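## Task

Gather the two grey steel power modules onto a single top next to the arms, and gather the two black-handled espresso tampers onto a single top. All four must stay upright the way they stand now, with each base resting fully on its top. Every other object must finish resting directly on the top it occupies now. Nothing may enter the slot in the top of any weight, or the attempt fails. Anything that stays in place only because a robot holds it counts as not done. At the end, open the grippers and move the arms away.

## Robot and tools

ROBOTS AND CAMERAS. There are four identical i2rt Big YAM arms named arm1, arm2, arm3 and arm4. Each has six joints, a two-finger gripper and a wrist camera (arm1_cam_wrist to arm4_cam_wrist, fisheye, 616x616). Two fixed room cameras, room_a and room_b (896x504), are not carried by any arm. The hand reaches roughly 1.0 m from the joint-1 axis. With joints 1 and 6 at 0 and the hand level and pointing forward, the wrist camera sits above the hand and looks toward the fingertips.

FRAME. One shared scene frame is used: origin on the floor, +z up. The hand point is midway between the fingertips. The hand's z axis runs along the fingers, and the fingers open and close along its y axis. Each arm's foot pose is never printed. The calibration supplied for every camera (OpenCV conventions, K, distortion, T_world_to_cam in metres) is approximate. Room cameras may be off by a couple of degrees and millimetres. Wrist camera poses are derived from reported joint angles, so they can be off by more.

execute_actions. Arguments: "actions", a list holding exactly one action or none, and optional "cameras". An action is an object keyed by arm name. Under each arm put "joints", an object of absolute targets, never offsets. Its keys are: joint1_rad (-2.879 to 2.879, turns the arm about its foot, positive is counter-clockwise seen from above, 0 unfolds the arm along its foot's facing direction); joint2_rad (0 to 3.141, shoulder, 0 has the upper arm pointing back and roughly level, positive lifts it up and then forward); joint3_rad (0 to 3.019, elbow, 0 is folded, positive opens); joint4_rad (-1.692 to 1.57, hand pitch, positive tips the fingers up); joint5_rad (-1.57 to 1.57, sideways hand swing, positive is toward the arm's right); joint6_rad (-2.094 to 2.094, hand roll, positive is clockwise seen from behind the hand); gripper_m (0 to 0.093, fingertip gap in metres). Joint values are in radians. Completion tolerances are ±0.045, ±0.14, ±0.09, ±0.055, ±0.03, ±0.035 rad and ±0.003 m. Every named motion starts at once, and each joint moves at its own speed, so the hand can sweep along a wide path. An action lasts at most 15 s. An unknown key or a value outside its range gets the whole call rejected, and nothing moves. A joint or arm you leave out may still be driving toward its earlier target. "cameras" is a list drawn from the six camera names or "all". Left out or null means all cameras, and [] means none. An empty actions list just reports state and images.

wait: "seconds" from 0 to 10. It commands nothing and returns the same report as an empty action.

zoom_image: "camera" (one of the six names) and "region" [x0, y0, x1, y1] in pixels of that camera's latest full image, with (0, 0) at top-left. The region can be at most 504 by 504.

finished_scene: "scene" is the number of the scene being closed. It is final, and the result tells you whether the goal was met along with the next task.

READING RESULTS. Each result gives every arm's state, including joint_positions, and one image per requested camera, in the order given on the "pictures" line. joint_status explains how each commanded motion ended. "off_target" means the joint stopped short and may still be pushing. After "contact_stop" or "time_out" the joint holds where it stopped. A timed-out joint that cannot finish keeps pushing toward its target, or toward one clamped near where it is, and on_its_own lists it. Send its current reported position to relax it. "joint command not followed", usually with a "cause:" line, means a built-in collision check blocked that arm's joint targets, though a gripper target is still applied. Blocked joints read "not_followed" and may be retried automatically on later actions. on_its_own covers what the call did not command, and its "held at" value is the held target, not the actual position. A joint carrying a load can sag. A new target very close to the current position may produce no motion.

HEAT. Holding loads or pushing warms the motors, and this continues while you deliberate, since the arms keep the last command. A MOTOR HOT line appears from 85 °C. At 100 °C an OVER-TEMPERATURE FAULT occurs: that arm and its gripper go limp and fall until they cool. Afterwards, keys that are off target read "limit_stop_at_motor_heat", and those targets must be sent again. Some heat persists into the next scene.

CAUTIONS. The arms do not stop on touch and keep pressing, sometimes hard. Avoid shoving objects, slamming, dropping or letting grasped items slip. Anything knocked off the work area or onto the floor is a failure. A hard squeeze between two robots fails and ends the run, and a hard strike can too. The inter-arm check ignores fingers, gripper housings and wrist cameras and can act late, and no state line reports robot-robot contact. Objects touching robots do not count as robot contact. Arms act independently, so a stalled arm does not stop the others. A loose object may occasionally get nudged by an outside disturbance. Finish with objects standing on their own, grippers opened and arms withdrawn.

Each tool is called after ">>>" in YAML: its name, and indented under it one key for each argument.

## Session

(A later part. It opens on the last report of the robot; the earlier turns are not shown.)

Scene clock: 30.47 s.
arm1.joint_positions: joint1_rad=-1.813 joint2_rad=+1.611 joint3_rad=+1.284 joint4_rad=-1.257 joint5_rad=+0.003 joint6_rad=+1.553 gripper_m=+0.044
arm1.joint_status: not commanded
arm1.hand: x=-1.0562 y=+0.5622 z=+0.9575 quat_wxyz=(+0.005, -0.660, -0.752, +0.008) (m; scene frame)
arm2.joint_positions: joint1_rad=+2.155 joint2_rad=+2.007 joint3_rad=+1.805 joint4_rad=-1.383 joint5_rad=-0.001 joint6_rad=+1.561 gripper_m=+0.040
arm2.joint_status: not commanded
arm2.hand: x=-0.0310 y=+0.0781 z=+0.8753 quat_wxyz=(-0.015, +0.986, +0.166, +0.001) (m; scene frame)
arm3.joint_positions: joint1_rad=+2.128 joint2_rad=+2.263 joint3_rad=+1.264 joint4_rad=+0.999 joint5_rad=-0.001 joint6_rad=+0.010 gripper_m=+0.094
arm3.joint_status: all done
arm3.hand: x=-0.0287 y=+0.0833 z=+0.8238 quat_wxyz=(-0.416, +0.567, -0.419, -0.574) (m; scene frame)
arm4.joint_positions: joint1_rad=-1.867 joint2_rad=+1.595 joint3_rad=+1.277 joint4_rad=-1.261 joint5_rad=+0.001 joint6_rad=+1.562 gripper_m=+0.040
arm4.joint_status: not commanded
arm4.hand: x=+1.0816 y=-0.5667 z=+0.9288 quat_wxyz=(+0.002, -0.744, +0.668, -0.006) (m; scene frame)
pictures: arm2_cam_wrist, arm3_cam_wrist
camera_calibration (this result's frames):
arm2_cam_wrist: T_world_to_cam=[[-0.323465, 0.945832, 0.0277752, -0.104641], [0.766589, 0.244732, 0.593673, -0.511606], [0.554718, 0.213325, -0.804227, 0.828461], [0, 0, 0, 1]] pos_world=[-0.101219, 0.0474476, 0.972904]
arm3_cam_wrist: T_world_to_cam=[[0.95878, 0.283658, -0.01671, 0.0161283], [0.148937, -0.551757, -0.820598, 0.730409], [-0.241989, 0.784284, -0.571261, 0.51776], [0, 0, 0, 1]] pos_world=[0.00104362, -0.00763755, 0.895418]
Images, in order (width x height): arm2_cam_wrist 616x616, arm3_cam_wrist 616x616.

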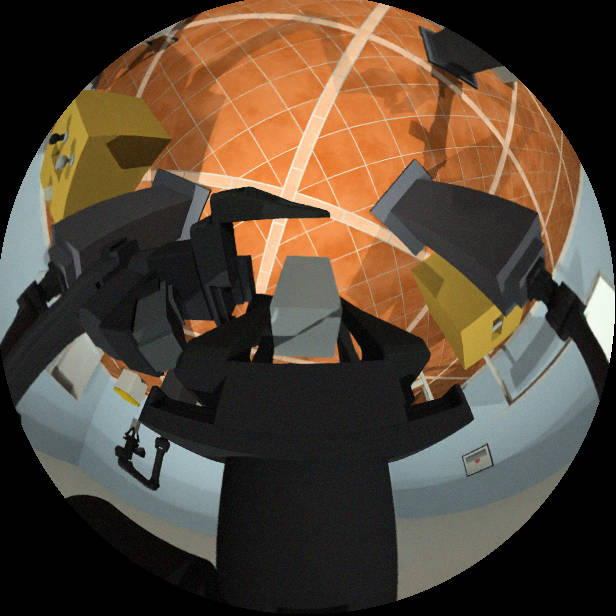

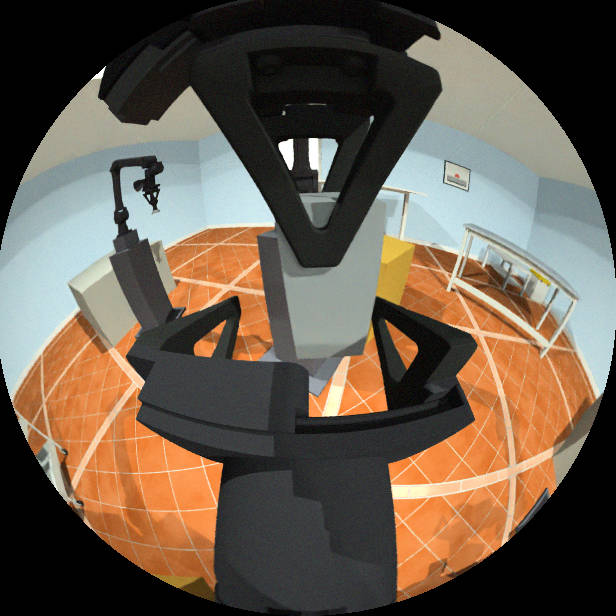

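>>> execute_actions:
  actions:
    - {"arm3":{"joints":{"joint1_rad":2.105}}}
  cameras: []

>>> execute_actions:
  actions:
    - {"arm3":{"joints":{"gripper_m":0}}}
  cameras: []

>>> execute_actions:
  actions:
    - {"arm2":{"joints":{"gripper_m":0.052}}}
  cameras: []

>>> execute_actions:
  actions:
    - {"arm2":{"joints":{"joint2_rad":1.8,"joint4_rad":-1.57}}}
  cameras: ["arm3_cam_wrist","arm2_cam_wrist"]

Scene clock: 31.77 s.
arm1.joint_positions: joint1_rad=-1.813 joint2_rad=+1.611 joint3_rad=+1.284 joint4_rad=-1.257 joint5_rad=+0.003 joint6_rad=+1.553 gripper_m=+0.044
arm1.joint_status: not commanded
arm1.hand: x=-1.0562 y=+0.5622 z=+0.9575 quat_wxyz=(+0.005, -0.660, -0.752, +0.008) (m; scene frame)
arm2.joint_positions: joint1_rad=+2.155 joint2_rad=+2.007 joint3_rad=+1.805 joint4_rad=-1.383 joint5_rad=-0.001 joint6_rad=+1.561 gripper_m=+0.040
arm2.joint_status: not commanded
arm2.hand: x=-0.0310 y=+0.0781 z=+0.8753 quat_wxyz=(-0.015, +0.986, +0.166, +0.001) (m; scene frame)
arm3.joint_positions: joint1_rad=+2.109 joint2_rad=+2.263 joint3_rad=+1.264 joint4_rad=+0.999 joint5_rad=-0.001 joint6_rad=+0.010 gripper_m=+0.094
arm3.joint_status: all done
arm3.hand: x=-0.0144 y=+0.0876 z=+0.8238 quat_wxyz=(-0.422, +0.563, -0.424, -0.570) (m; scene frame)
arm4.joint_positions: joint1_rad=-1.867 joint2_rad=+1.595 joint3_rad=+1.277 joint4_rad=-1.261 joint5_rad=+0.001 joint6_rad=+1.562 gripper_m=+0.040
arm4.joint_status: not commanded
arm4.hand: x=+1.0816 y=-0.5667 z=+0.9288 quat_wxyz=(+0.002, -0.744, +0.668, -0.006) (m; scene frame)
pictures: none
No camera images: the call's "cameras" was empty. Leave "cameras" out to get every camera's image.

Scene clock: 32.50 s.
arm1.joint_positions: joint1_rad=-1.813 joint2_rad=+1.611 joint3_rad=+1.284 joint4_rad=-1.257 joint5_rad=+0.003 joint6_rad=+1.553 gripper_m=+0.044
arm1.joint_status: not commanded
arm1.hand: x=-1.0562 y=+0.5622 z=+0.9575 quat_wxyz=(+0.005, -0.660, -0.752, +0.008) (m; scene frame)
arm2.joint_positions: joint1_rad=+2.155 joint2_rad=+2.007 joint3_rad=+1.805 joint4_rad=-1.383 joint5_rad=-0.001 joint6_rad=+1.561 gripper_m=+0.040
arm2.joint_status: not commanded
arm2.hand: x=-0.0307 y=+0.0782 z=+0.8753 quat_wxyz=(-0.015, +0.986, +0.166, +0.001) (m; scene frame)
arm3.joint_positions: joint1_rad=+2.110 joint2_rad=+2.263 joint3_rad=+1.264 joint4_rad=+0.998 joint5_rad=-0.002 joint6_rad=+0.005 gripper_m=+0.040
arm3.joint_status: gripper_m off_target (ended at +0.040, target +0.000)
arm3.hand: x=-0.0152 y=+0.0874 z=+0.8237 quat_wxyz=(-0.423, +0.565, -0.422, -0.569) (m; scene frame)
arm4.joint_positions: joint1_rad=-1.867 joint2_rad=+1.595 joint3_rad=+1.277 joint4_rad=-1.261 joint5_rad=+0.001 joint6_rad=+1.562 gripper_m=+0.040
arm4.joint_status: not commanded
arm4.hand: x=+1.0816 y=-0.5667 z=+0.9288 quat_wxyz=(+0.002, -0.744, +0.668, -0.006) (m; scene frame)
pictures: none
No camera images: the call's "cameras" was empty. Leave "cameras" out to get every camera's image.

Scene clock: 33.13 s.
arm1.joint_positions: joint1_rad=-1.813 joint2_rad=+1.611 joint3_rad=+1.284 joint4_rad=-1.257 joint5_rad=+0.003 joint6_rad=+1.553 gripper_m=+0.044
arm1.joint_status: not commanded
arm1.hand: x=-1.0562 y=+0.5622 z=+0.9575 quat_wxyz=(+0.005, -0.660, -0.752, +0.008) (m; scene frame)
arm2.joint_positions: joint1_rad=+2.155 joint2_rad=+2.007 joint3_rad=+1.805 joint4_rad=-1.383 joint5_rad=-0.001 joint6_rad=+1.561 gripper_m=+0.052
arm2.joint_status: all done
arm2.hand: x=-0.0307 y=+0.0782 z=+0.8753 quat_wxyz=(-0.015, +0.986, +0.166, +0.001) (m; scene frame)
arm3.joint_positions: joint1_rad=+2.110 joint2_rad=+2.263 joint3_rad=+1.264 joint4_rad=+0.990 joint5_rad=-0.002 joint6_rad=+0.005 gripper_m=+0.040
arm3.joint_status: not commanded
arm3.hand: x=-0.0152 y=+0.0874 z=+0.8217 quat_wxyz=(-0.421, +0.567, -0.424, -0.567) (m; scene frame)
arm4.joint_positions: joint1_rad=-1.867 joint2_rad=+1.595 joint3_rad=+1.277 joint4_rad=-1.261 joint5_rad=+0.001 joint6_rad=+1.562 gripper_m=+0.040
arm4.joint_status: not commanded
arm4.hand: x=+1.0816 y=-0.5667 z=+0.9288 quat_wxyz=(+0.002, -0.744, +0.668, -0.006) (m; scene frame)
pictures: none
No camera images: the call's "cameras" was empty. Leave "cameras" out to get every camera's image.

Scene clock: 34.30 s.
arm1.joint_positions: joint1_rad=-1.813 joint2_rad=+1.611 joint3_rad=+1.284 joint4_rad=-1.257 joint5_rad=+0.003 joint6_rad=+1.553 gripper_m=+0.044
arm1.joint_status: not commanded
arm1.hand: x=-1.0562 y=+0.5622 z=+0.9575 quat_wxyz=(+0.005, -0.660, -0.752, +0.008) (m; scene frame)
arm2.joint_positions: joint1_rad=+2.155 joint2_rad=+1.775 joint3_rad=+1.829 joint4_rad=-1.562 joint5_rad=-0.002 joint6_rad=+1.562 gripper_m=+0.052
arm2.joint_status: all done
arm2.hand: x=-0.0473 y=+0.1255 z=+1.0166 quat_wxyz=(+0.023, +0.986, +0.166, +0.008) (m; scene frame)
arm3.joint_positions: joint1_rad=+2.111 joint2_rad=+2.263 joint3_rad=+1.279 joint4_rad=+0.987 joint5_rad=-0.002 joint6_rad=+0.004 gripper_m=+0.039
arm3.joint_status: not commanded
arm3.hand: x=-0.0175 y=+0.0919 z=+0.8279 quat_wxyz=(-0.423, +0.564, -0.421, -0.571) (m; scene frame)
arm4.joint_positions: joint1_rad=-1.867 joint2_rad=+1.595 joint3_rad=+1.277 joint4_rad=-1.261 joint5_rad=+0.001 joint6_rad=+1.562 gripper_m=+0.040
arm4.joint_status: not commanded
arm4.hand: x=+1.0816 y=-0.5667 z=+0.9288 quat_wxyz=(+0.002, -0.744, +0.668, -0.006) (m; scene frame)
pictures: arm2_cam_wrist, arm3_cam_wrist
camera_calibration (this result's frames):
arm2_cam_wrist: T_world_to_cam=[[-0.322423, 0.945313, -0.0492597, -0.0802564], [0.751577, 0.287287, 0.593799, -0.600749], [0.575478, 0.154432, -0.803104, 0.948268], [0, 0, 0, 1]] pos_world=[-0.120075, 0.102012, 1.11433]
arm3_cam_wrist: T_world_to_cam=[[0.963277, 0.268294, -0.0107797, -0.00042821], [0.143877, -0.549637, -0.822921, 0.738471], [-0.22671, 0.79115, -0.568054, 0.513024], [0, 0, 0, 1]] pos_world=[0.0104709, 0.000127121, 0.899124]
Images, in order (width x height): arm2_cam_wrist 616x616, arm3_cam_wrist 616x616.

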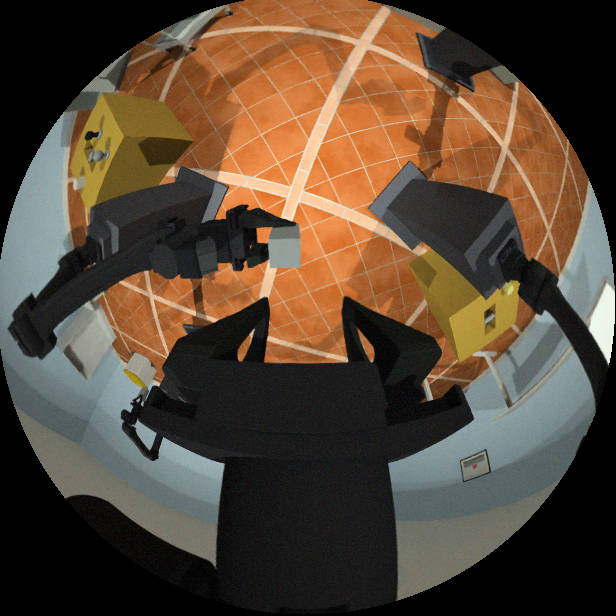

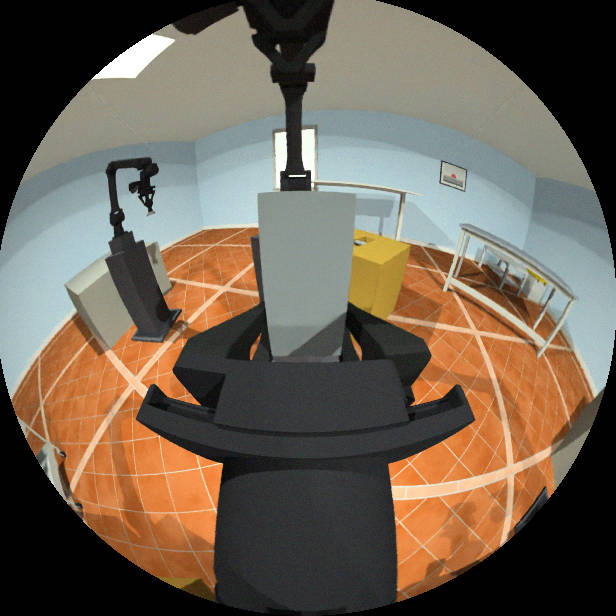

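>>> execute_actions:
  actions:
    - {"arm3":{"joints":{"joint1_rad":-1.35,"joint2_rad":2.4,"joint3_rad":1.16,"joint4_rad":1.27,"joint5_rad":1.2}},"arm2":{"joints":{"joint1_rad":0.374,"joint2_rad":1.954,"joint3_rad":0.67,"joint4_rad":1.31,"joint6_rad":0,"gripper_m":0.093}},"arm1":{"joints":{"joint2_rad":1.989,"joint3_rad":1.68,"joint4_rad":-1.22}}}
  cameras: ["arm3_cam_wrist","arm2_cam_wrist","room_b"]

Scene clock: 39.07 s.
arm1.joint_positions: joint1_rad=-1.813 joint2_rad=+2.011 joint3_rad=+1.628 joint4_rad=-1.223 joint5_rad=+0.003 joint6_rad=+1.553 gripper_m=+0.044
arm1.joint_status: all done
arm1.hand: x=-0.9311 y=+0.5762 z=+0.8743 quat_wxyz=(+0.013, -0.660, -0.751, +0.017) (m; scene frame)
arm2.joint_positions: joint1_rad=+0.370 joint2_rad=+1.965 joint3_rad=+0.672 joint4_rad=+1.292 joint5_rad=+0.000 joint6_rad=+0.009 gripper_m=+0.093
arm2.joint_status: all done
arm2.hand: x=-0.8032 y=+0.5973 z=+0.8469 quat_wxyz=(+0.037, +0.707, +0.041, -0.705) (m; scene frame)
arm3.joint_positions: joint1_rad=-1.355 joint2_rad=+2.424 joint3_rad=+1.161 joint4_rad=+1.236 joint5_rad=+1.198 joint6_rad=+0.001 gripper_m=+0.039
arm3.joint_status: all done
arm3.hand: x=+0.0215 y=-1.2471 z=+0.7185 quat_wxyz=(-0.108, -0.699, -0.130, +0.695) (m; scene frame)
arm4.joint_positions: joint1_rad=-1.867 joint2_rad=+1.595 joint3_rad=+1.277 joint4_rad=-1.261 joint5_rad=+0.001 joint6_rad=+1.562 gripper_m=+0.040
arm4.joint_status: not commanded
arm4.hand: x=+1.0816 y=-0.5667 z=+0.9288 quat_wxyz=(+0.002, -0.744, +0.668, -0.006) (m; scene frame)
pictures: arm2_cam_wrist, arm3_cam_wrist, room_b
camera_calibration (this result's frames):
arm2_cam_wrist: T_world_to_cam=[[-0.111304, 0.993786, 0.0012422, -0.680485], [0.587166, 0.0667712, -0.806708, 1.11833], [-0.801777, -0.0890607, -0.590949, 0.0336176], [0, 0, 0, 1]] pos_world=[-0.705435, 0.604578, 0.92288]
arm3_cam_wrist: T_world_to_cam=[[-0.312731, 0.94958, 0.0223074, 1.17332], [0.550115, 0.200218, -0.810732, 0.824548], [-0.774321, -0.241269, -0.584992, 0.255474], [0, 0, 0, 1]] pos_world=[0.111157, -1.21762, 0.791763]
Images, in order (width x height): arm2_cam_wrist 616x616, arm3_cam_wrist 616x616, room_b 896x504.

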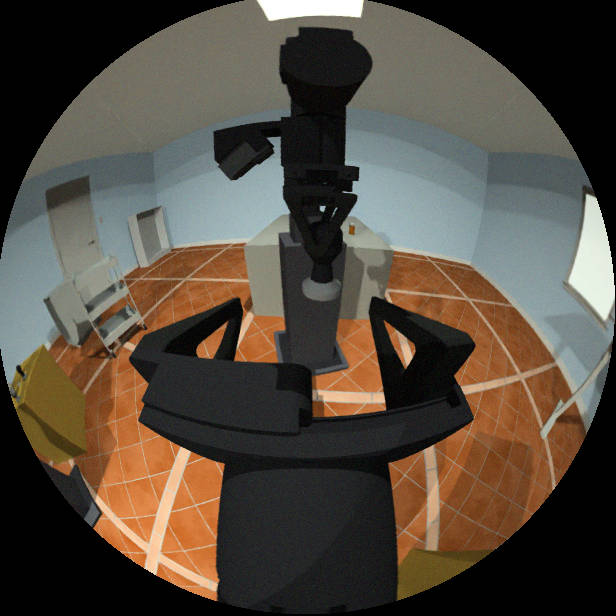

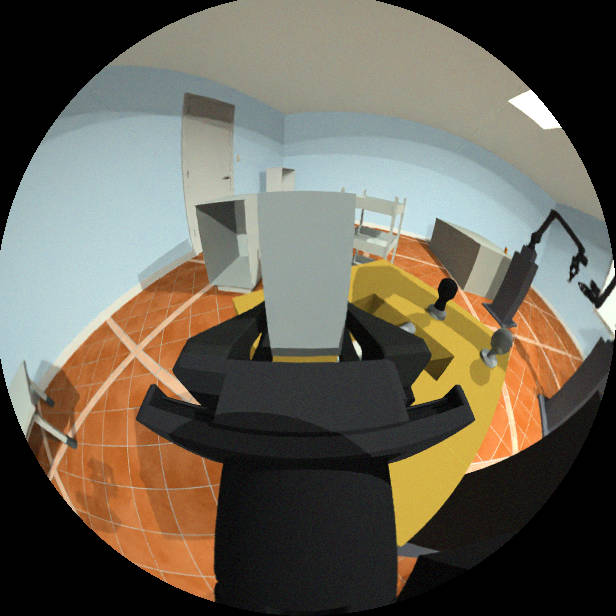

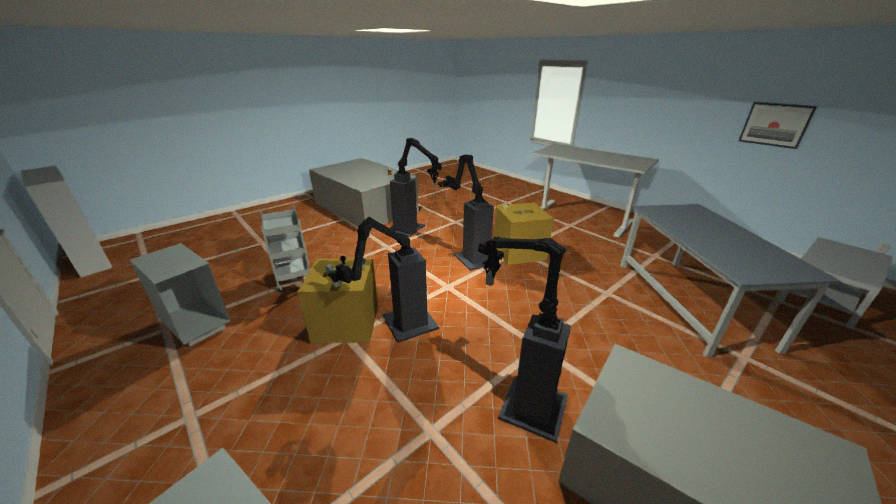

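>>> execute_actions:
  actions:
    - {"arm3":{"joints":{"joint1_rad":-1.30,"joint5_rad":1.57,"joint2_rad":2.55,"joint3_rad":1.14,"joint4_rad":1.45}},"arm2":{"joints":{"joint1_rad":0.345,"joint2_rad":2.085,"joint3_rad":0.69,"joint4_rad":1.42}}}
  cameras: []

>>> execute_actions:
  actions:
    - {"arm3":{"joints":{"joint2_rad":2.725,"joint3_rad":1.24,"joint4_rad":1.555}},"arm2":{"joints":{"joint2_rad":2.205,"joint3_rad":1.105,"joint4_rad":1.11}}}
  cameras: ["arm3_cam_wrist","arm2_cam_wrist","room_b","arm1_cam_wrist"]

>>> zoom_image:
  camera: "room_b"
  region: [290, 220, 430, 320]

Scene clock: 42.23 s.
arm1.joint_positions: joint1_rad=-1.813 joint2_rad=+2.011 joint3_rad=+1.628 joint4_rad=-1.223 joint5_rad=+0.003 joint6_rad=+1.553 gripper_m=+0.044
arm1.joint_status: not commanded
arm1.hand: x=-0.9311 y=+0.5762 z=+0.8743 quat_wxyz=(+0.013, -0.660, -0.751, +0.017) (m; scene frame)
arm2.joint_positions: joint1_rad=+0.355 joint2_rad=+2.075 joint3_rad=+0.673 joint4_rad=+1.403 joint5_rad=+0.000 joint6_rad=+0.009 gripper_m=+0.093
arm2.joint_status: all done
arm2.hand: x=-0.7980 y=+0.6072 z=+0.8131 quat_wxyz=(+0.031, +0.707, +0.036, -0.706) (m; scene frame)
arm3.joint_positions: joint1_rad=-1.294 joint2_rad=+2.572 joint3_rad=+1.135 joint4_rad=+1.420 joint5_rad=+1.567 joint6_rad=+0.001 gripper_m=+0.039
arm3.joint_status: all done
arm3.hand: x=+0.0438 y=-1.1556 z=+0.6557 quat_wxyz=(-0.003, -0.707, -0.019, +0.707) (m; scene frame)
arm4.joint_positions: joint1_rad=-1.867 joint2_rad=+1.595 joint3_rad=+1.277 joint4_rad=-1.261 joint5_rad=+0.001 joint6_rad=+1.562 gripper_m=+0.040
arm4.joint_status: not commanded
arm4.hand: x=+1.0816 y=-0.5667 z=+0.9288 quat_wxyz=(+0.002, -0.744, +0.668, -0.006) (m; scene frame)
pictures: none
No camera images: the call's "cameras" was empty. Leave "cameras" out to get every camera's image.

Scene clock: 43.40 s.
arm1.joint_positions: joint1_rad=-1.813 joint2_rad=+2.011 joint3_rad=+1.628 joint4_rad=-1.223 joint5_rad=+0.003 joint6_rad=+1.553 gripper_m=+0.044
arm1.joint_status: not commanded
arm1.hand: x=-0.9311 y=+0.5762 z=+0.8743 quat_wxyz=(+0.013, -0.660, -0.751, +0.017) (m; scene frame)
arm2.joint_positions: joint1_rad=+0.355 joint2_rad=+2.202 joint3_rad=+1.090 joint4_rad=+1.118 joint5_rad=+0.000 joint6_rad=+0.009 gripper_m=+0.093
arm2.joint_status: all done
arm2.hand: x=-0.9381 y=+0.5938 z=+0.8153 quat_wxyz=(+0.031, +0.705, +0.036, -0.708) (m; scene frame)
arm3.joint_positions: joint1_rad=-1.294 joint2_rad=+2.746 joint3_rad=+1.235 joint4_rad=+1.526 joint5_rad=+1.569 joint6_rad=+0.001 gripper_m=+0.039
arm3.joint_status: all done
arm3.hand: x=+0.0436 y=-1.1467 z=+0.5917 quat_wxyz=(-0.013, -0.707, -0.007, +0.707) (m; scene frame)
arm4.joint_positions: joint1_rad=-1.867 joint2_rad=+1.595 joint3_rad=+1.277 joint4_rad=-1.261 joint5_rad=+0.001 joint6_rad=+1.562 gripper_m=+0.040
arm4.joint_status: not commanded
arm4.hand: x=+1.0816 y=-0.5667 z=+0.9288 quat_wxyz=(+0.002, -0.744, +0.668, -0.006) (m; scene frame)
pictures: arm1_cam_wrist, arm2_cam_wrist, arm3_cam_wrist, room_b
camera_calibration (this result's frames):
arm1_cam_wrist: T_world_to_cam=[[-0.989991, -0.133785, 0.0449287, -0.885061], [-0.0832846, 0.810841, 0.57931, -1.04593], [-0.113933, 0.56977, -0.813868, 0.401472], [0, 0, 0, 1]] pos_world=[-0.917572, 0.50093, 0.972428]
arm2_cam_wrist: T_world_to_cam=[[-0.0962173, 0.995359, 0.00167006, -0.679147], [0.582673, 0.0576848, -0.810657, 1.1767], [-0.806991, -0.0770262, -0.585519, -0.109958], [0, 0, 0, 1]] pos_world=[-0.839711, 0.599648, 0.89065]
arm3_cam_wrist: T_world_to_cam=[[-0.00794401, 0.999836, -0.0162464, 1.1549], [0.576259, -0.00870053, -0.817221, 0.452581], [-0.817228, -0.0158542, -0.576096, 0.477698], [0, 0, 0, 1]] pos_world=[0.138759, -1.1432, 0.663822]
Images, in order (width x height): arm1_cam_wrist 616x616, arm2_cam_wrist 616x616, arm3_cam_wrist 616x616, room_b 896x504.

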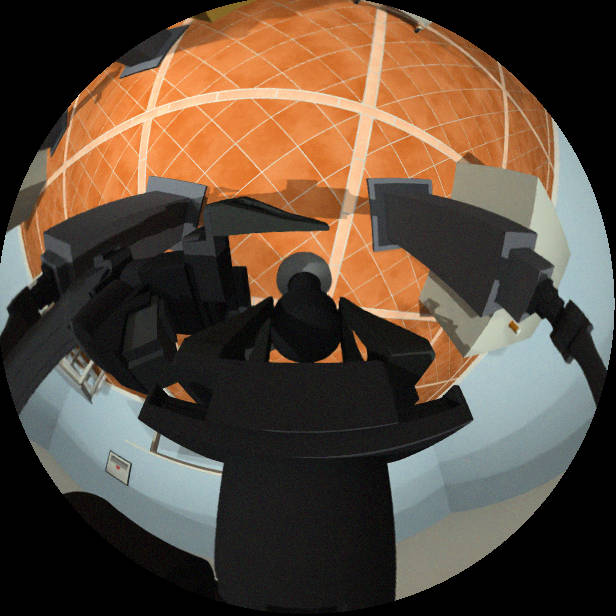

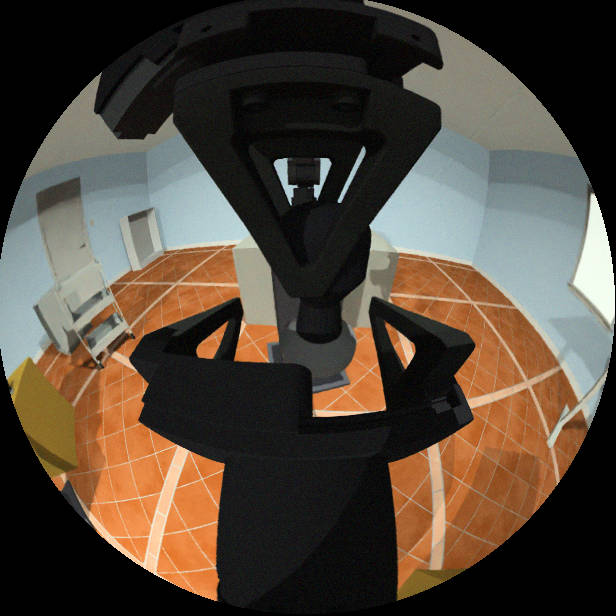

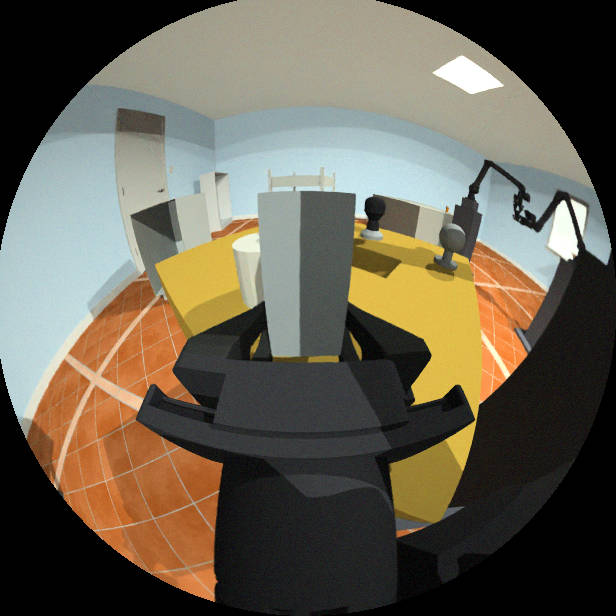

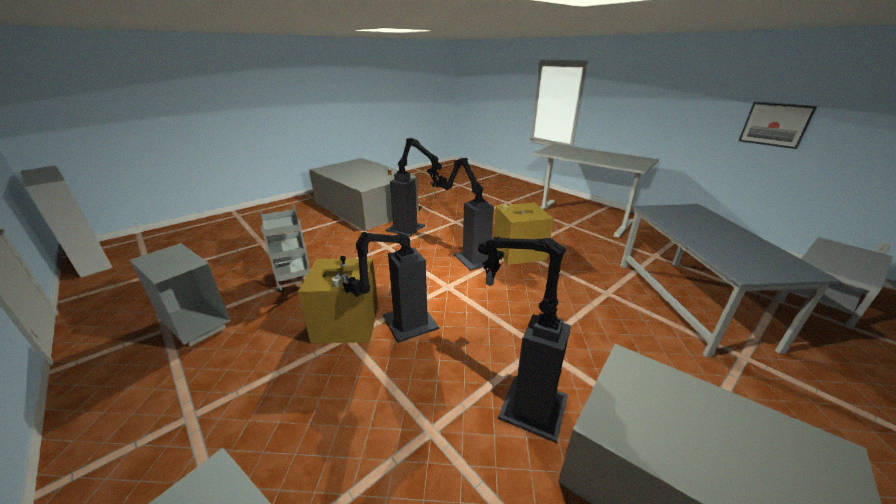

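Region (290, 220, 430, 320) of room_b's 896x504 image, scaled by 3.600, with more detail than that image has; it fills the top 360 rows of this view, and the rest is white.

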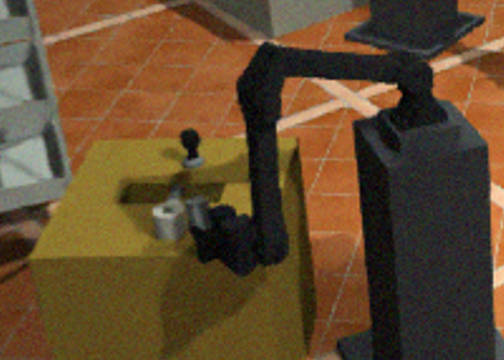

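>>> execute_actions:
  actions:
    - {"arm3":{"joints":{"joint2_rad":2.775,"joint3_rad":1.29}},"arm2":{"joints":{"joint1_rad":0.335}}}
  cameras: []

>>> execute_actions:
  actions:
    - {"arm2":{"joints":{"gripper_m":0}}}
  cameras: ["arm3_cam_wrist","arm2_cam_wrist","arm1_cam_wrist"]

Scene clock: 45.90 s.
arm1.joint_positions: joint1_rad=-1.813 joint2_rad=+2.011 joint3_rad=+1.628 joint4_rad=-1.223 joint5_rad=+0.003 joint6_rad=+1.553 gripper_m=+0.044
arm1.joint_status: not commanded
arm1.hand: x=-0.9311 y=+0.5762 z=+0.8743 quat_wxyz=(+0.013, -0.660, -0.751, +0.017) (m; scene frame)
arm2.joint_positions: joint1_rad=+0.345 joint2_rad=+2.202 joint3_rad=+1.090 joint4_rad=+1.118 joint5_rad=+0.000 joint6_rad=+0.009 gripper_m=+0.093
arm2.joint_status: all done
arm2.hand: x=-0.9387 y=+0.6006 z=+0.8154 quat_wxyz=(+0.028, +0.705, +0.032, -0.708) (m; scene frame)
arm3.joint_positions: joint1_rad=-1.294 joint2_rad=+2.753 joint3_rad=+1.267 joint4_rad=+1.527 joint5_rad=+1.573 joint6_rad=-0.007 gripper_m=+0.039
arm3.joint_status: all done
arm3.hand: x=+0.0436 y=-1.1560 z=+0.5915 quat_wxyz=(-0.018, -0.707, +0.001, +0.707) (m; scene frame)
arm4.joint_positions: joint1_rad=-1.867 joint2_rad=+1.595 joint3_rad=+1.277 joint4_rad=-1.261 joint5_rad=+0.001 joint6_rad=+1.562 gripper_m=+0.040
arm4.joint_status: not commanded
arm4.hand: x=+1.0816 y=-0.5667 z=+0.9288 quat_wxyz=(+0.002, -0.744, +0.668, -0.006) (m; scene frame)
pictures: none
No camera images: the call's "cameras" was empty. Leave "cameras" out to get every camera's image.

Scene clock: 46.63 s.
arm1.joint_positions: joint1_rad=-1.813 joint2_rad=+2.014 joint3_rad=+1.628 joint4_rad=-1.224 joint5_rad=+0.003 joint6_rad=+1.555 gripper_m=+0.044
arm1.joint_status: not commanded
arm1.hand: x=-0.9317 y=+0.5760 z=+0.8726 quat_wxyz=(+0.014, -0.660, -0.751, +0.019) (m; scene frame)
arm2.joint_positions: joint1_rad=+0.343 joint2_rad=+2.198 joint3_rad=+1.090 joint4_rad=+1.120 joint5_rad=+0.002 joint6_rad=+0.008 gripper_m=+0.027
arm2.joint_status: gripper_m off_target (ended at +0.027, target +0.000)
arm2.hand: x=-0.9394 y=+0.6025 z=+0.8189 quat_wxyz=(+0.026, +0.703, +0.031, -0.710) (m; scene frame)
arm3.joint_positions: joint1_rad=-1.294 joint2_rad=+2.753 joint3_rad=+1.267 joint4_rad=+1.527 joint5_rad=+1.573 joint6_rad=-0.007 gripper_m=+0.039
arm3.joint_status: not commanded
arm3.hand: x=+0.0436 y=-1.1560 z=+0.5915 quat_wxyz=(-0.018, -0.707, +0.001, +0.707) (m; scene frame)
arm4.joint_positions: joint1_rad=-1.867 joint2_rad=+1.595 joint3_rad=+1.277 joint4_rad=-1.261 joint5_rad=+0.001 joint6_rad=+1.562 gripper_m=+0.040
arm4.joint_status: not commanded
arm4.hand: x=+1.0816 y=-0.5667 z=+0.9288 quat_wxyz=(+0.002, -0.744, +0.668, -0.006) (m; scene frame)
pictures: arm1_cam_wrist, arm2_cam_wrist, arm3_cam_wrist
camera_calibration (this result's frames):
arm1_cam_wrist: T_world_to_cam=[[-0.98998, -0.132244, 0.0495044, -0.890473], [-0.0794568, 0.811519, 0.578898, -1.04134], [-0.11673, 0.569164, -0.813896, 0.397852], [0, 0, 0, 1]] pos_world=[-0.917852, 0.500868, 0.970725]
arm2_cam_wrist: T_world_to_cam=[[-0.0826204, 0.996577, 0.00283086, -0.676803], [0.577599, 0.0501998, -0.814776, 1.18304], [-0.812129, -0.065682, -0.579769, -0.124577], [0, 0, 0, 1]] pos_world=[-0.840415, 0.606915, 0.893605]
arm3_cam_wrist: T_world_to_cam=[[-0.00412036, 0.999395, -0.0345466, 1.17438], [0.576638, -0.0258502, -0.816591, 0.43211], [-0.816989, -0.0232856, -0.576182, 0.468939], [0, 0, 0, 1]] pos_world=[0.138787, -1.15158, 0.663622]
Images, in order (width x height): arm1_cam_wrist 616x616, arm2_cam_wrist 616x616, arm3_cam_wrist 616x616.

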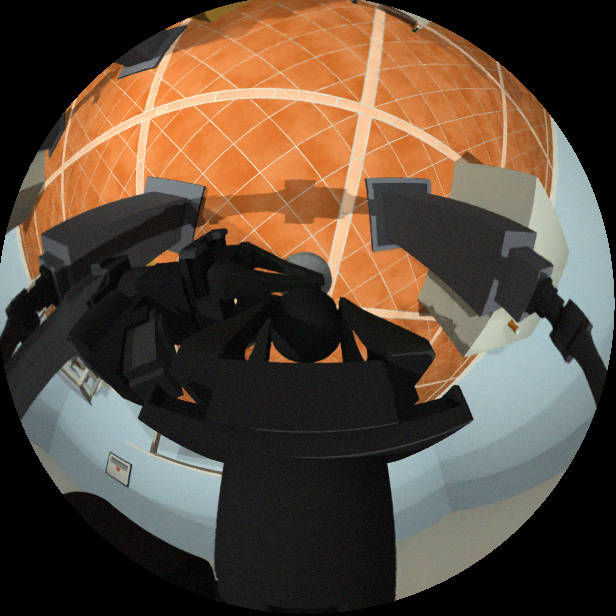

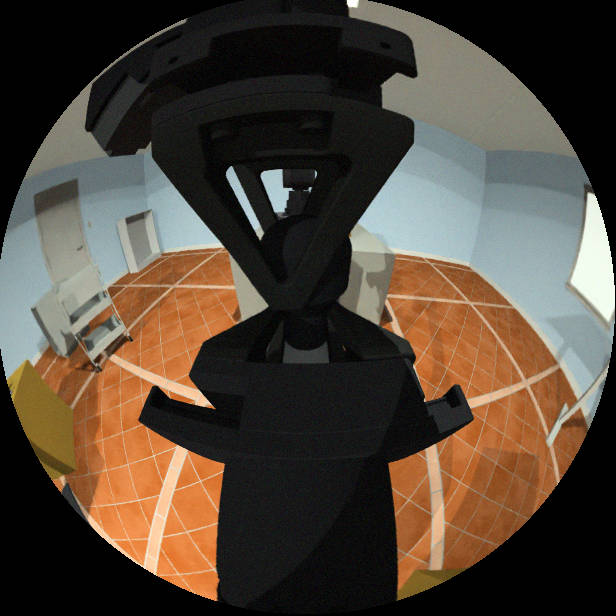

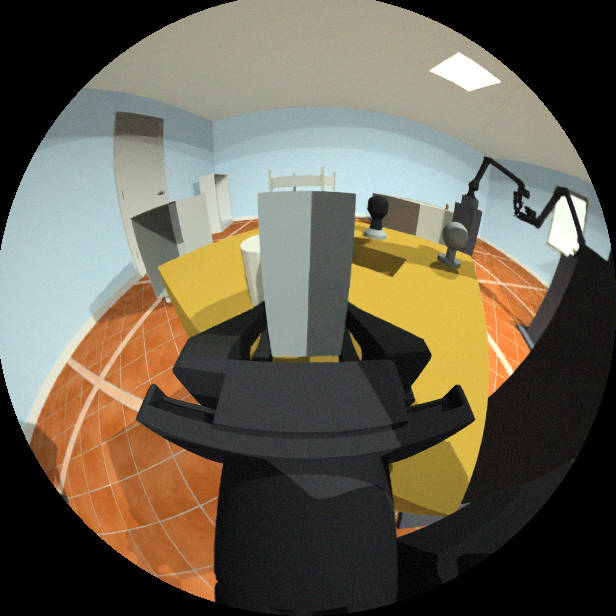

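>>> execute_actions:
  actions:
    - {"arm3":{"joints":{"joint2_rad":2.75,"gripper_m":0.06}},"arm1":{"joints":{"gripper_m":0.056}}}
  cameras: ["arm3_cam_wrist"]

>>> execute_actions:
  actions:
    - {"arm3":{"joints":{"joint1_rad":-1.10}},"arm1":{"joints":{"joint2_rad":1.75,"joint4_rad":-1.45}}}
  cameras: ["arm3_cam_wrist","arm1_cam_wrist","arm2_cam_wrist"]

Scene clock: 48.03 s.
arm1.joint_positions: joint1_rad=-1.813 joint2_rad=+1.989 joint3_rad=+1.643 joint4_rad=-1.224 joint5_rad=+0.003 joint6_rad=+1.555 gripper_m=+0.056
arm1.joint_status: all done
arm1.hand: x=-0.9239 y=+0.5769 z=+0.8929 quat_wxyz=(+0.000, -0.660, -0.751, +0.003) (m; scene frame)
arm2.joint_positions: joint1_rad=+0.343 joint2_rad=+2.202 joint3_rad=+1.089 joint4_rad=+1.100 joint5_rad=+0.002 joint6_rad=+0.008 gripper_m=+0.027
arm2.joint_status: not commanded
arm2.hand: x=-0.9385 y=+0.6027 z=+0.8105 quat_wxyz=(+0.026, +0.712, +0.032, -0.701) (m; scene frame)
arm3.joint_positions: joint1_rad=-1.294 joint2_rad=+2.753 joint3_rad=+1.275 joint4_rad=+1.529 joint5_rad=+1.571 joint6_rad=-0.007 gripper_m=+0.060
arm3.joint_status: all done
arm3.hand: x=+0.0437 y=-1.1595 z=+0.5925 quat_wxyz=(-0.022, -0.707, +0.004, +0.707) (m; scene frame)
arm4.joint_positions: joint1_rad=-1.867 joint2_rad=+1.595 joint3_rad=+1.277 joint4_rad=-1.261 joint5_rad=+0.001 joint6_rad=+1.562 gripper_m=+0.040
arm4.joint_status: not commanded
arm4.hand: x=+1.0816 y=-0.5667 z=+0.9288 quat_wxyz=(+0.002, -0.744, +0.668, -0.006) (m; scene frame)
pictures: arm3_cam_wrist
camera_calibration (this result's frames):
arm3_cam_wrist: T_world_to_cam=[[-0.00525546, 0.998963, -0.0452178, 1.1838], [0.57686, -0.0339075, -0.816139, 0.423219], [-0.816826, -0.0303735, -0.576084, 0.461263], [0, 0, 0, 1]] pos_world=[0.138855, -1.15421, 0.664661]
Images, in order (width x height): arm3_cam_wrist 616x616.

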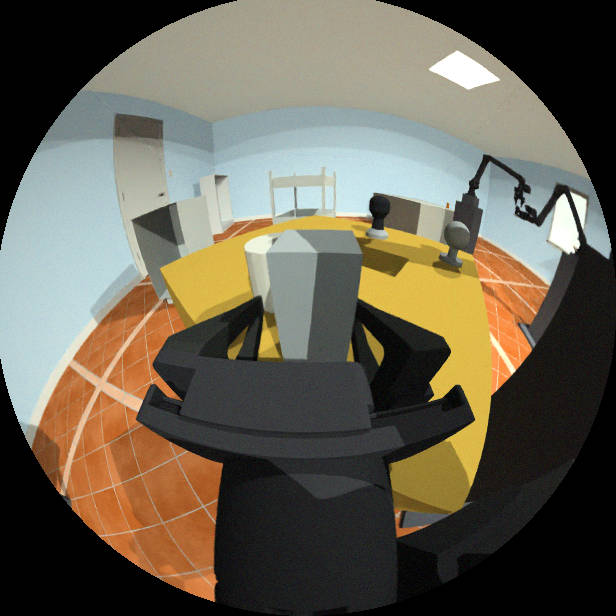

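Scene clock: 49.37 s.
arm1.joint_positions: joint1_rad=-1.813 joint2_rad=+1.730 joint3_rad=+1.666 joint4_rad=-1.437 joint5_rad=+0.003 joint6_rad=+1.555 gripper_m=+0.056
arm1.joint_status: all done
arm1.hand: x=-0.9728 y=+0.5716 z=+1.0431 quat_wxyz=(-0.022, -0.660, -0.750, -0.022) (m; scene frame)
arm2.joint_positions: joint1_rad=+0.343 joint2_rad=+2.202 joint3_rad=+1.089 joint4_rad=+1.100 joint5_rad=+0.002 joint6_rad=+0.008 gripper_m=+0.027
arm2.joint_status: not commanded
arm2.hand: x=-0.9385 y=+0.6027 z=+0.8105 quat_wxyz=(+0.026, +0.712, +0.032, -0.701) (m; scene frame)
arm3.joint_positions: joint1_rad=-1.102 joint2_rad=+2.753 joint3_rad=+1.275 joint4_rad=+1.529 joint5_rad=+1.571 joint6_rad=-0.007 gripper_m=+0.060
arm3.joint_status: all done
arm3.hand: x=+0.1446 y=-1.1805 z=+0.5924 quat_wxyz=(-0.090, -0.705, -0.064, +0.701) (m; scene frame)
arm4.joint_positions: joint1_rad=-1.867 joint2_rad=+1.595 joint3_rad=+1.277 joint4_rad=-1.261 joint5_rad=+0.001 joint6_rad=+1.562 gripper_m=+0.040
arm4.joint_status: not commanded
arm4.hand: x=+1.0816 y=-0.5667 z=+0.9288 quat_wxyz=(+0.002, -0.744, +0.668, -0.006) (m; scene frame)
pictures: arm1_cam_wrist, arm2_cam_wrist, arm3_cam_wrist
camera_calibration (this result's frames):
arm1_cam_wrist: T_world_to_cam=[[-0.989402, -0.132273, -0.0598993, -0.825521], [-0.142459, 0.804428, 0.576716, -1.19461], [-0.0280992, 0.579137, -0.814746, 0.615735], [0, 0, 0, 1]] pos_world=[-0.969652, 0.495185, 1.14117]
arm2_cam_wrist: T_world_to_cam=[[-0.0823017, 0.996603, 0.00284528, -0.676635], [0.598483, 0.0517064, -0.799465, 1.18191], [-0.796897, -0.0640945, -0.600705, -0.0983563], [0, 0, 0, 1]] pos_world=[-0.841423, 0.60692, 0.887742]
arm3_cam_wrist: T_world_to_cam=[[-0.196354, 0.979487, -0.0452846, 1.21], [0.573714, 0.077312, -0.815399, 0.495476], [-0.795172, -0.186087, -0.577125, 0.356602], [0, 0, 0, 1]] pos_world=[0.236888, -1.15713, 0.66461]
Images, in order (width x height): arm1_cam_wrist 616x616, arm2_cam_wrist 616x616, arm3_cam_wrist 616x616.

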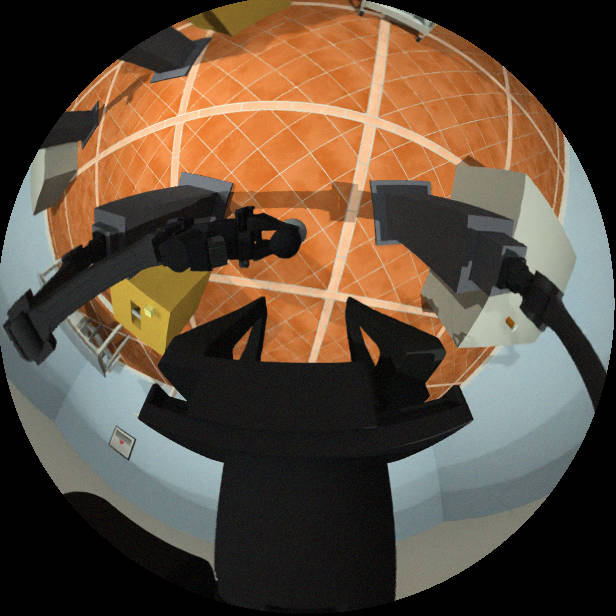

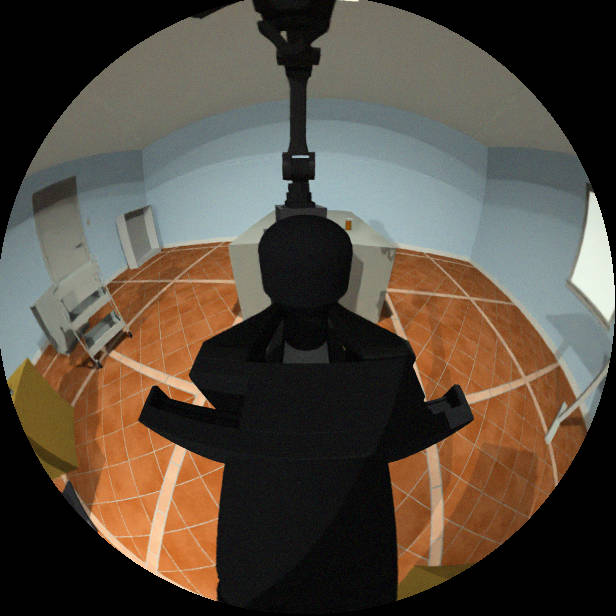

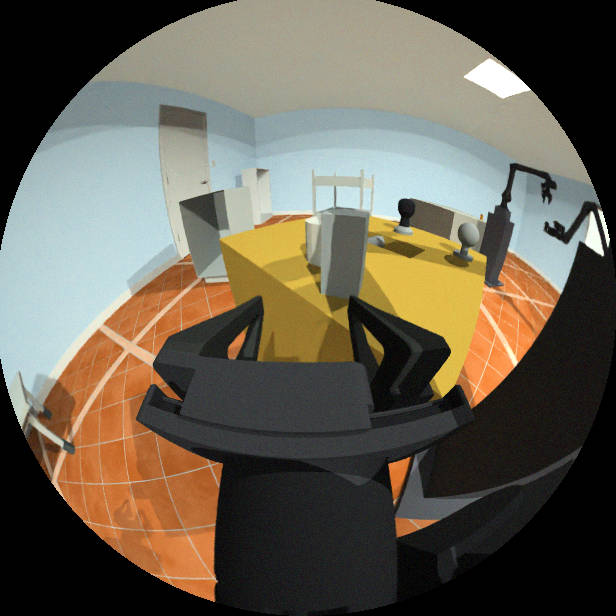

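>>> execute_actions:
  actions:
    - {"arm3":{"joints":{"joint1_rad":0.355,"joint2_rad":2.008,"joint3_rad":0.73,"joint4_rad":1.30,"joint5_rad":0,"gripper_m":0.093}},"arm4":{"joints":{"joint2_rad":2.016,"joint3_rad":1.81,"joint4_rad":-1.327}},"arm2":{"joints":{"joint1_rad":-2.53,"joint2_rad":2.3,"joint3_rad":1.0,"joint4_rad":1.33,"joint5_rad":-1.57}},"arm1":{"joints":{"joint1_rad":0,"joint2_rad":1.0,"joint3_rad":1.0}}}
  cameras: []

>>> execute_actions:
  actions:
    - {"arm2":{"joints":{"joint2_rad":2.6,"joint3_rad":1.17,"joint4_rad":1.47}}}
  cameras: ["arm3_cam_wrist","room_a","arm2_cam_wrist"]

Scene clock: 53.30 s.
arm1.joint_positions: joint1_rad=-0.006 joint2_rad=+0.996 joint3_rad=+1.003 joint4_rad=-1.438 joint5_rad=+0.000 joint6_rad=+1.555 gripper_m=+0.056
arm1.joint_status: all done
arm1.hand: x=-1.6148 y=+0.7835 z=+1.0678 quat_wxyz=(+0.015, +0.181, -0.981, -0.069) (m; scene frame)
arm2.joint_positions: joint1_rad=-2.538 joint2_rad=+2.325 joint3_rad=+0.996 joint4_rad=+1.309 joint5_rad=-1.554 joint6_rad=+0.006 gripper_m=+0.027
arm2.joint_status: all done
joint sent to its limit — the command would take arm2.joint5_rad past its lower limit, so that joint was sent only as far as its limit.
arm2.hand: x=+0.1860 y=+0.9919 z=+0.7546 quat_wxyz=(-0.409, +0.567, -0.415, -0.583) (m; scene frame)
arm3.joint_positions: joint1_rad=+0.363 joint2_rad=+2.012 joint3_rad=+0.736 joint4_rad=+1.318 joint5_rad=+0.003 joint6_rad=-0.006 gripper_m=+0.093
arm3.joint_status: all done
arm3.hand: x=+0.8013 y=-0.5832 z=+0.8510 quat_wxyz=(-0.721, +0.037, -0.691, -0.040) (m; scene frame)
arm4.joint_positions: joint1_rad=-1.867 joint2_rad=+2.020 joint3_rad=+1.746 joint4_rad=-1.325 joint5_rad=+0.001 joint6_rad=+1.563 gripper_m=+0.040
arm4.joint_status: all done
arm4.hand: x=+0.9342 y=-0.5817 z=+0.8789 quat_wxyz=(+0.010, -0.744, +0.668, -0.013) (m; scene frame)
pictures: none
No camera images: the call's "cameras" was empty. Leave "cameras" out to get every camera's image.

Scene clock: 54.47 s.
arm1.joint_positions: joint1_rad=-0.006 joint2_rad=+0.996 joint3_rad=+1.003 joint4_rad=-1.438 joint5_rad=+0.000 joint6_rad=+1.555 gripper_m=+0.056
arm1.joint_status: not commanded
arm1.hand: x=-1.6148 y=+0.7835 z=+1.0678 quat_wxyz=(+0.015, +0.181, -0.981, -0.069) (m; scene frame)
arm2.joint_positions: joint1_rad=-2.538 joint2_rad=+2.624 joint3_rad=+1.157 joint4_rad=+1.450 joint5_rad=-1.558 joint6_rad=+0.006 gripper_m=+0.027
arm2.joint_status: all done
arm2.hand: x=+0.1873 y=+0.9940 z=+0.6446 quat_wxyz=(-0.409, +0.568, -0.413, -0.583) (m; scene frame)
arm3.joint_positions: joint1_rad=+0.363 joint2_rad=+2.012 joint3_rad=+0.736 joint4_rad=+1.318 joint5_rad=+0.003 joint6_rad=-0.006 gripper_m=+0.093
arm3.joint_status: not commanded
arm3.hand: x=+0.8013 y=-0.5832 z=+0.8510 quat_wxyz=(-0.721, +0.037, -0.691, -0.040) (m; scene frame)
arm4.joint_positions: joint1_rad=-1.867 joint2_rad=+2.020 joint3_rad=+1.746 joint4_rad=-1.325 joint5_rad=+0.001 joint6_rad=+1.563 gripper_m=+0.040
arm4.joint_status: not commanded
arm4.hand: x=+0.9342 y=-0.5817 z=+0.8789 quat_wxyz=(+0.010, -0.744, +0.668, -0.013) (m; scene frame)
pictures: arm2_cam_wrist, arm3_cam_wrist, room_a
camera_calibration (this result's frames):
arm2_cam_wrist: T_world_to_cam=[[0.944948, 0.326482, -0.0219635, -0.483797], [0.171493, -0.551287, -0.816501, 1.04559], [-0.278681, 0.767784, -0.576927, -0.215132], [0, 0, 0, 1]] pos_world=[0.217899, 0.899544, 0.718981]
arm3_cam_wrist: T_world_to_cam=[[0.0894192, -0.995949, -0.0095055, -0.645928], [-0.538629, -0.0403276, -0.841577, 1.12846], [0.837785, 0.0803732, -0.540053, -0.0454447], [0, 0, 0, 1]] pos_world=[0.70365, -0.59415, 0.919]
Images, in order (width x height): arm2_cam_wrist 616x616, arm3_cam_wrist 616x616, room_a 896x504.

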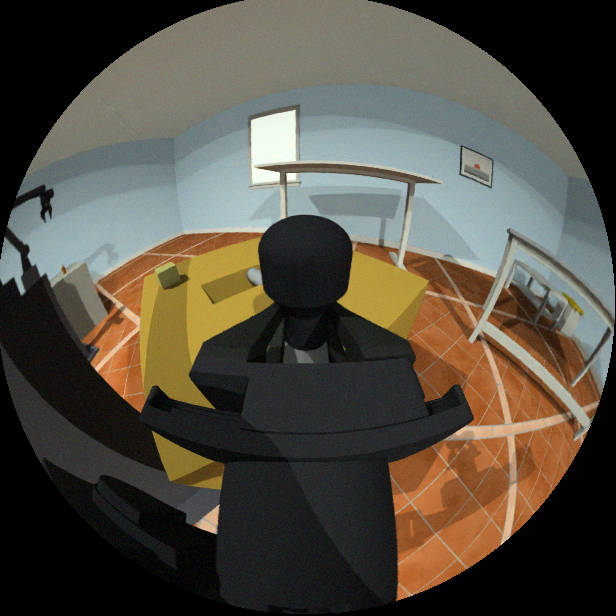

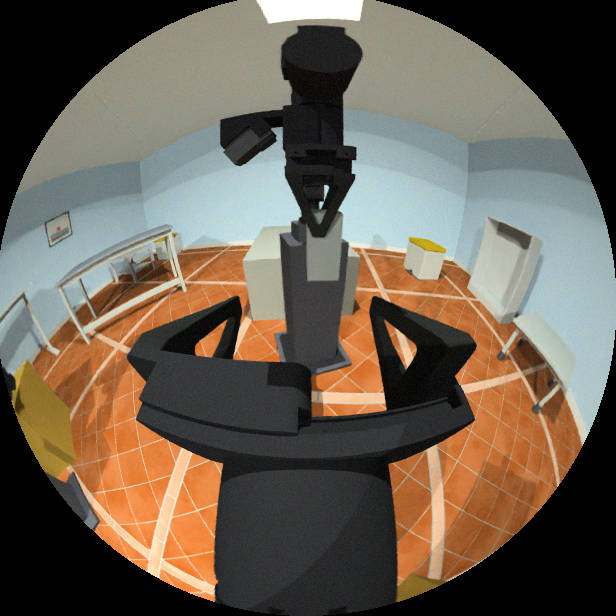

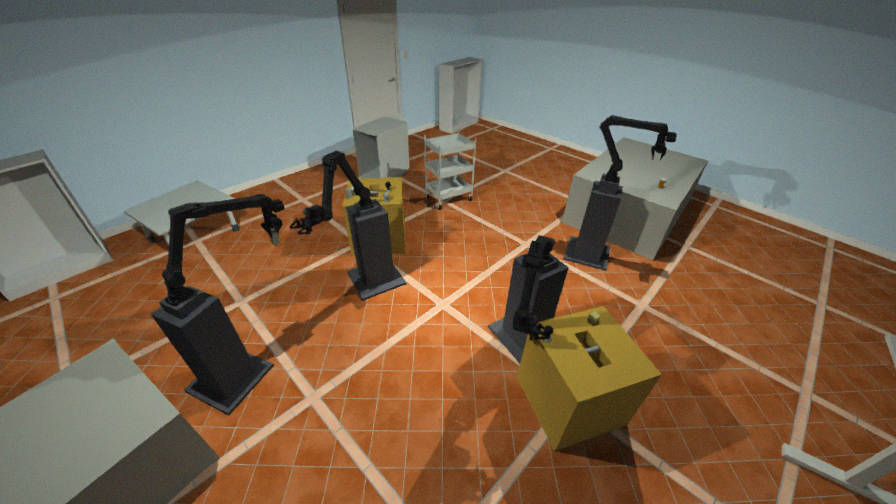

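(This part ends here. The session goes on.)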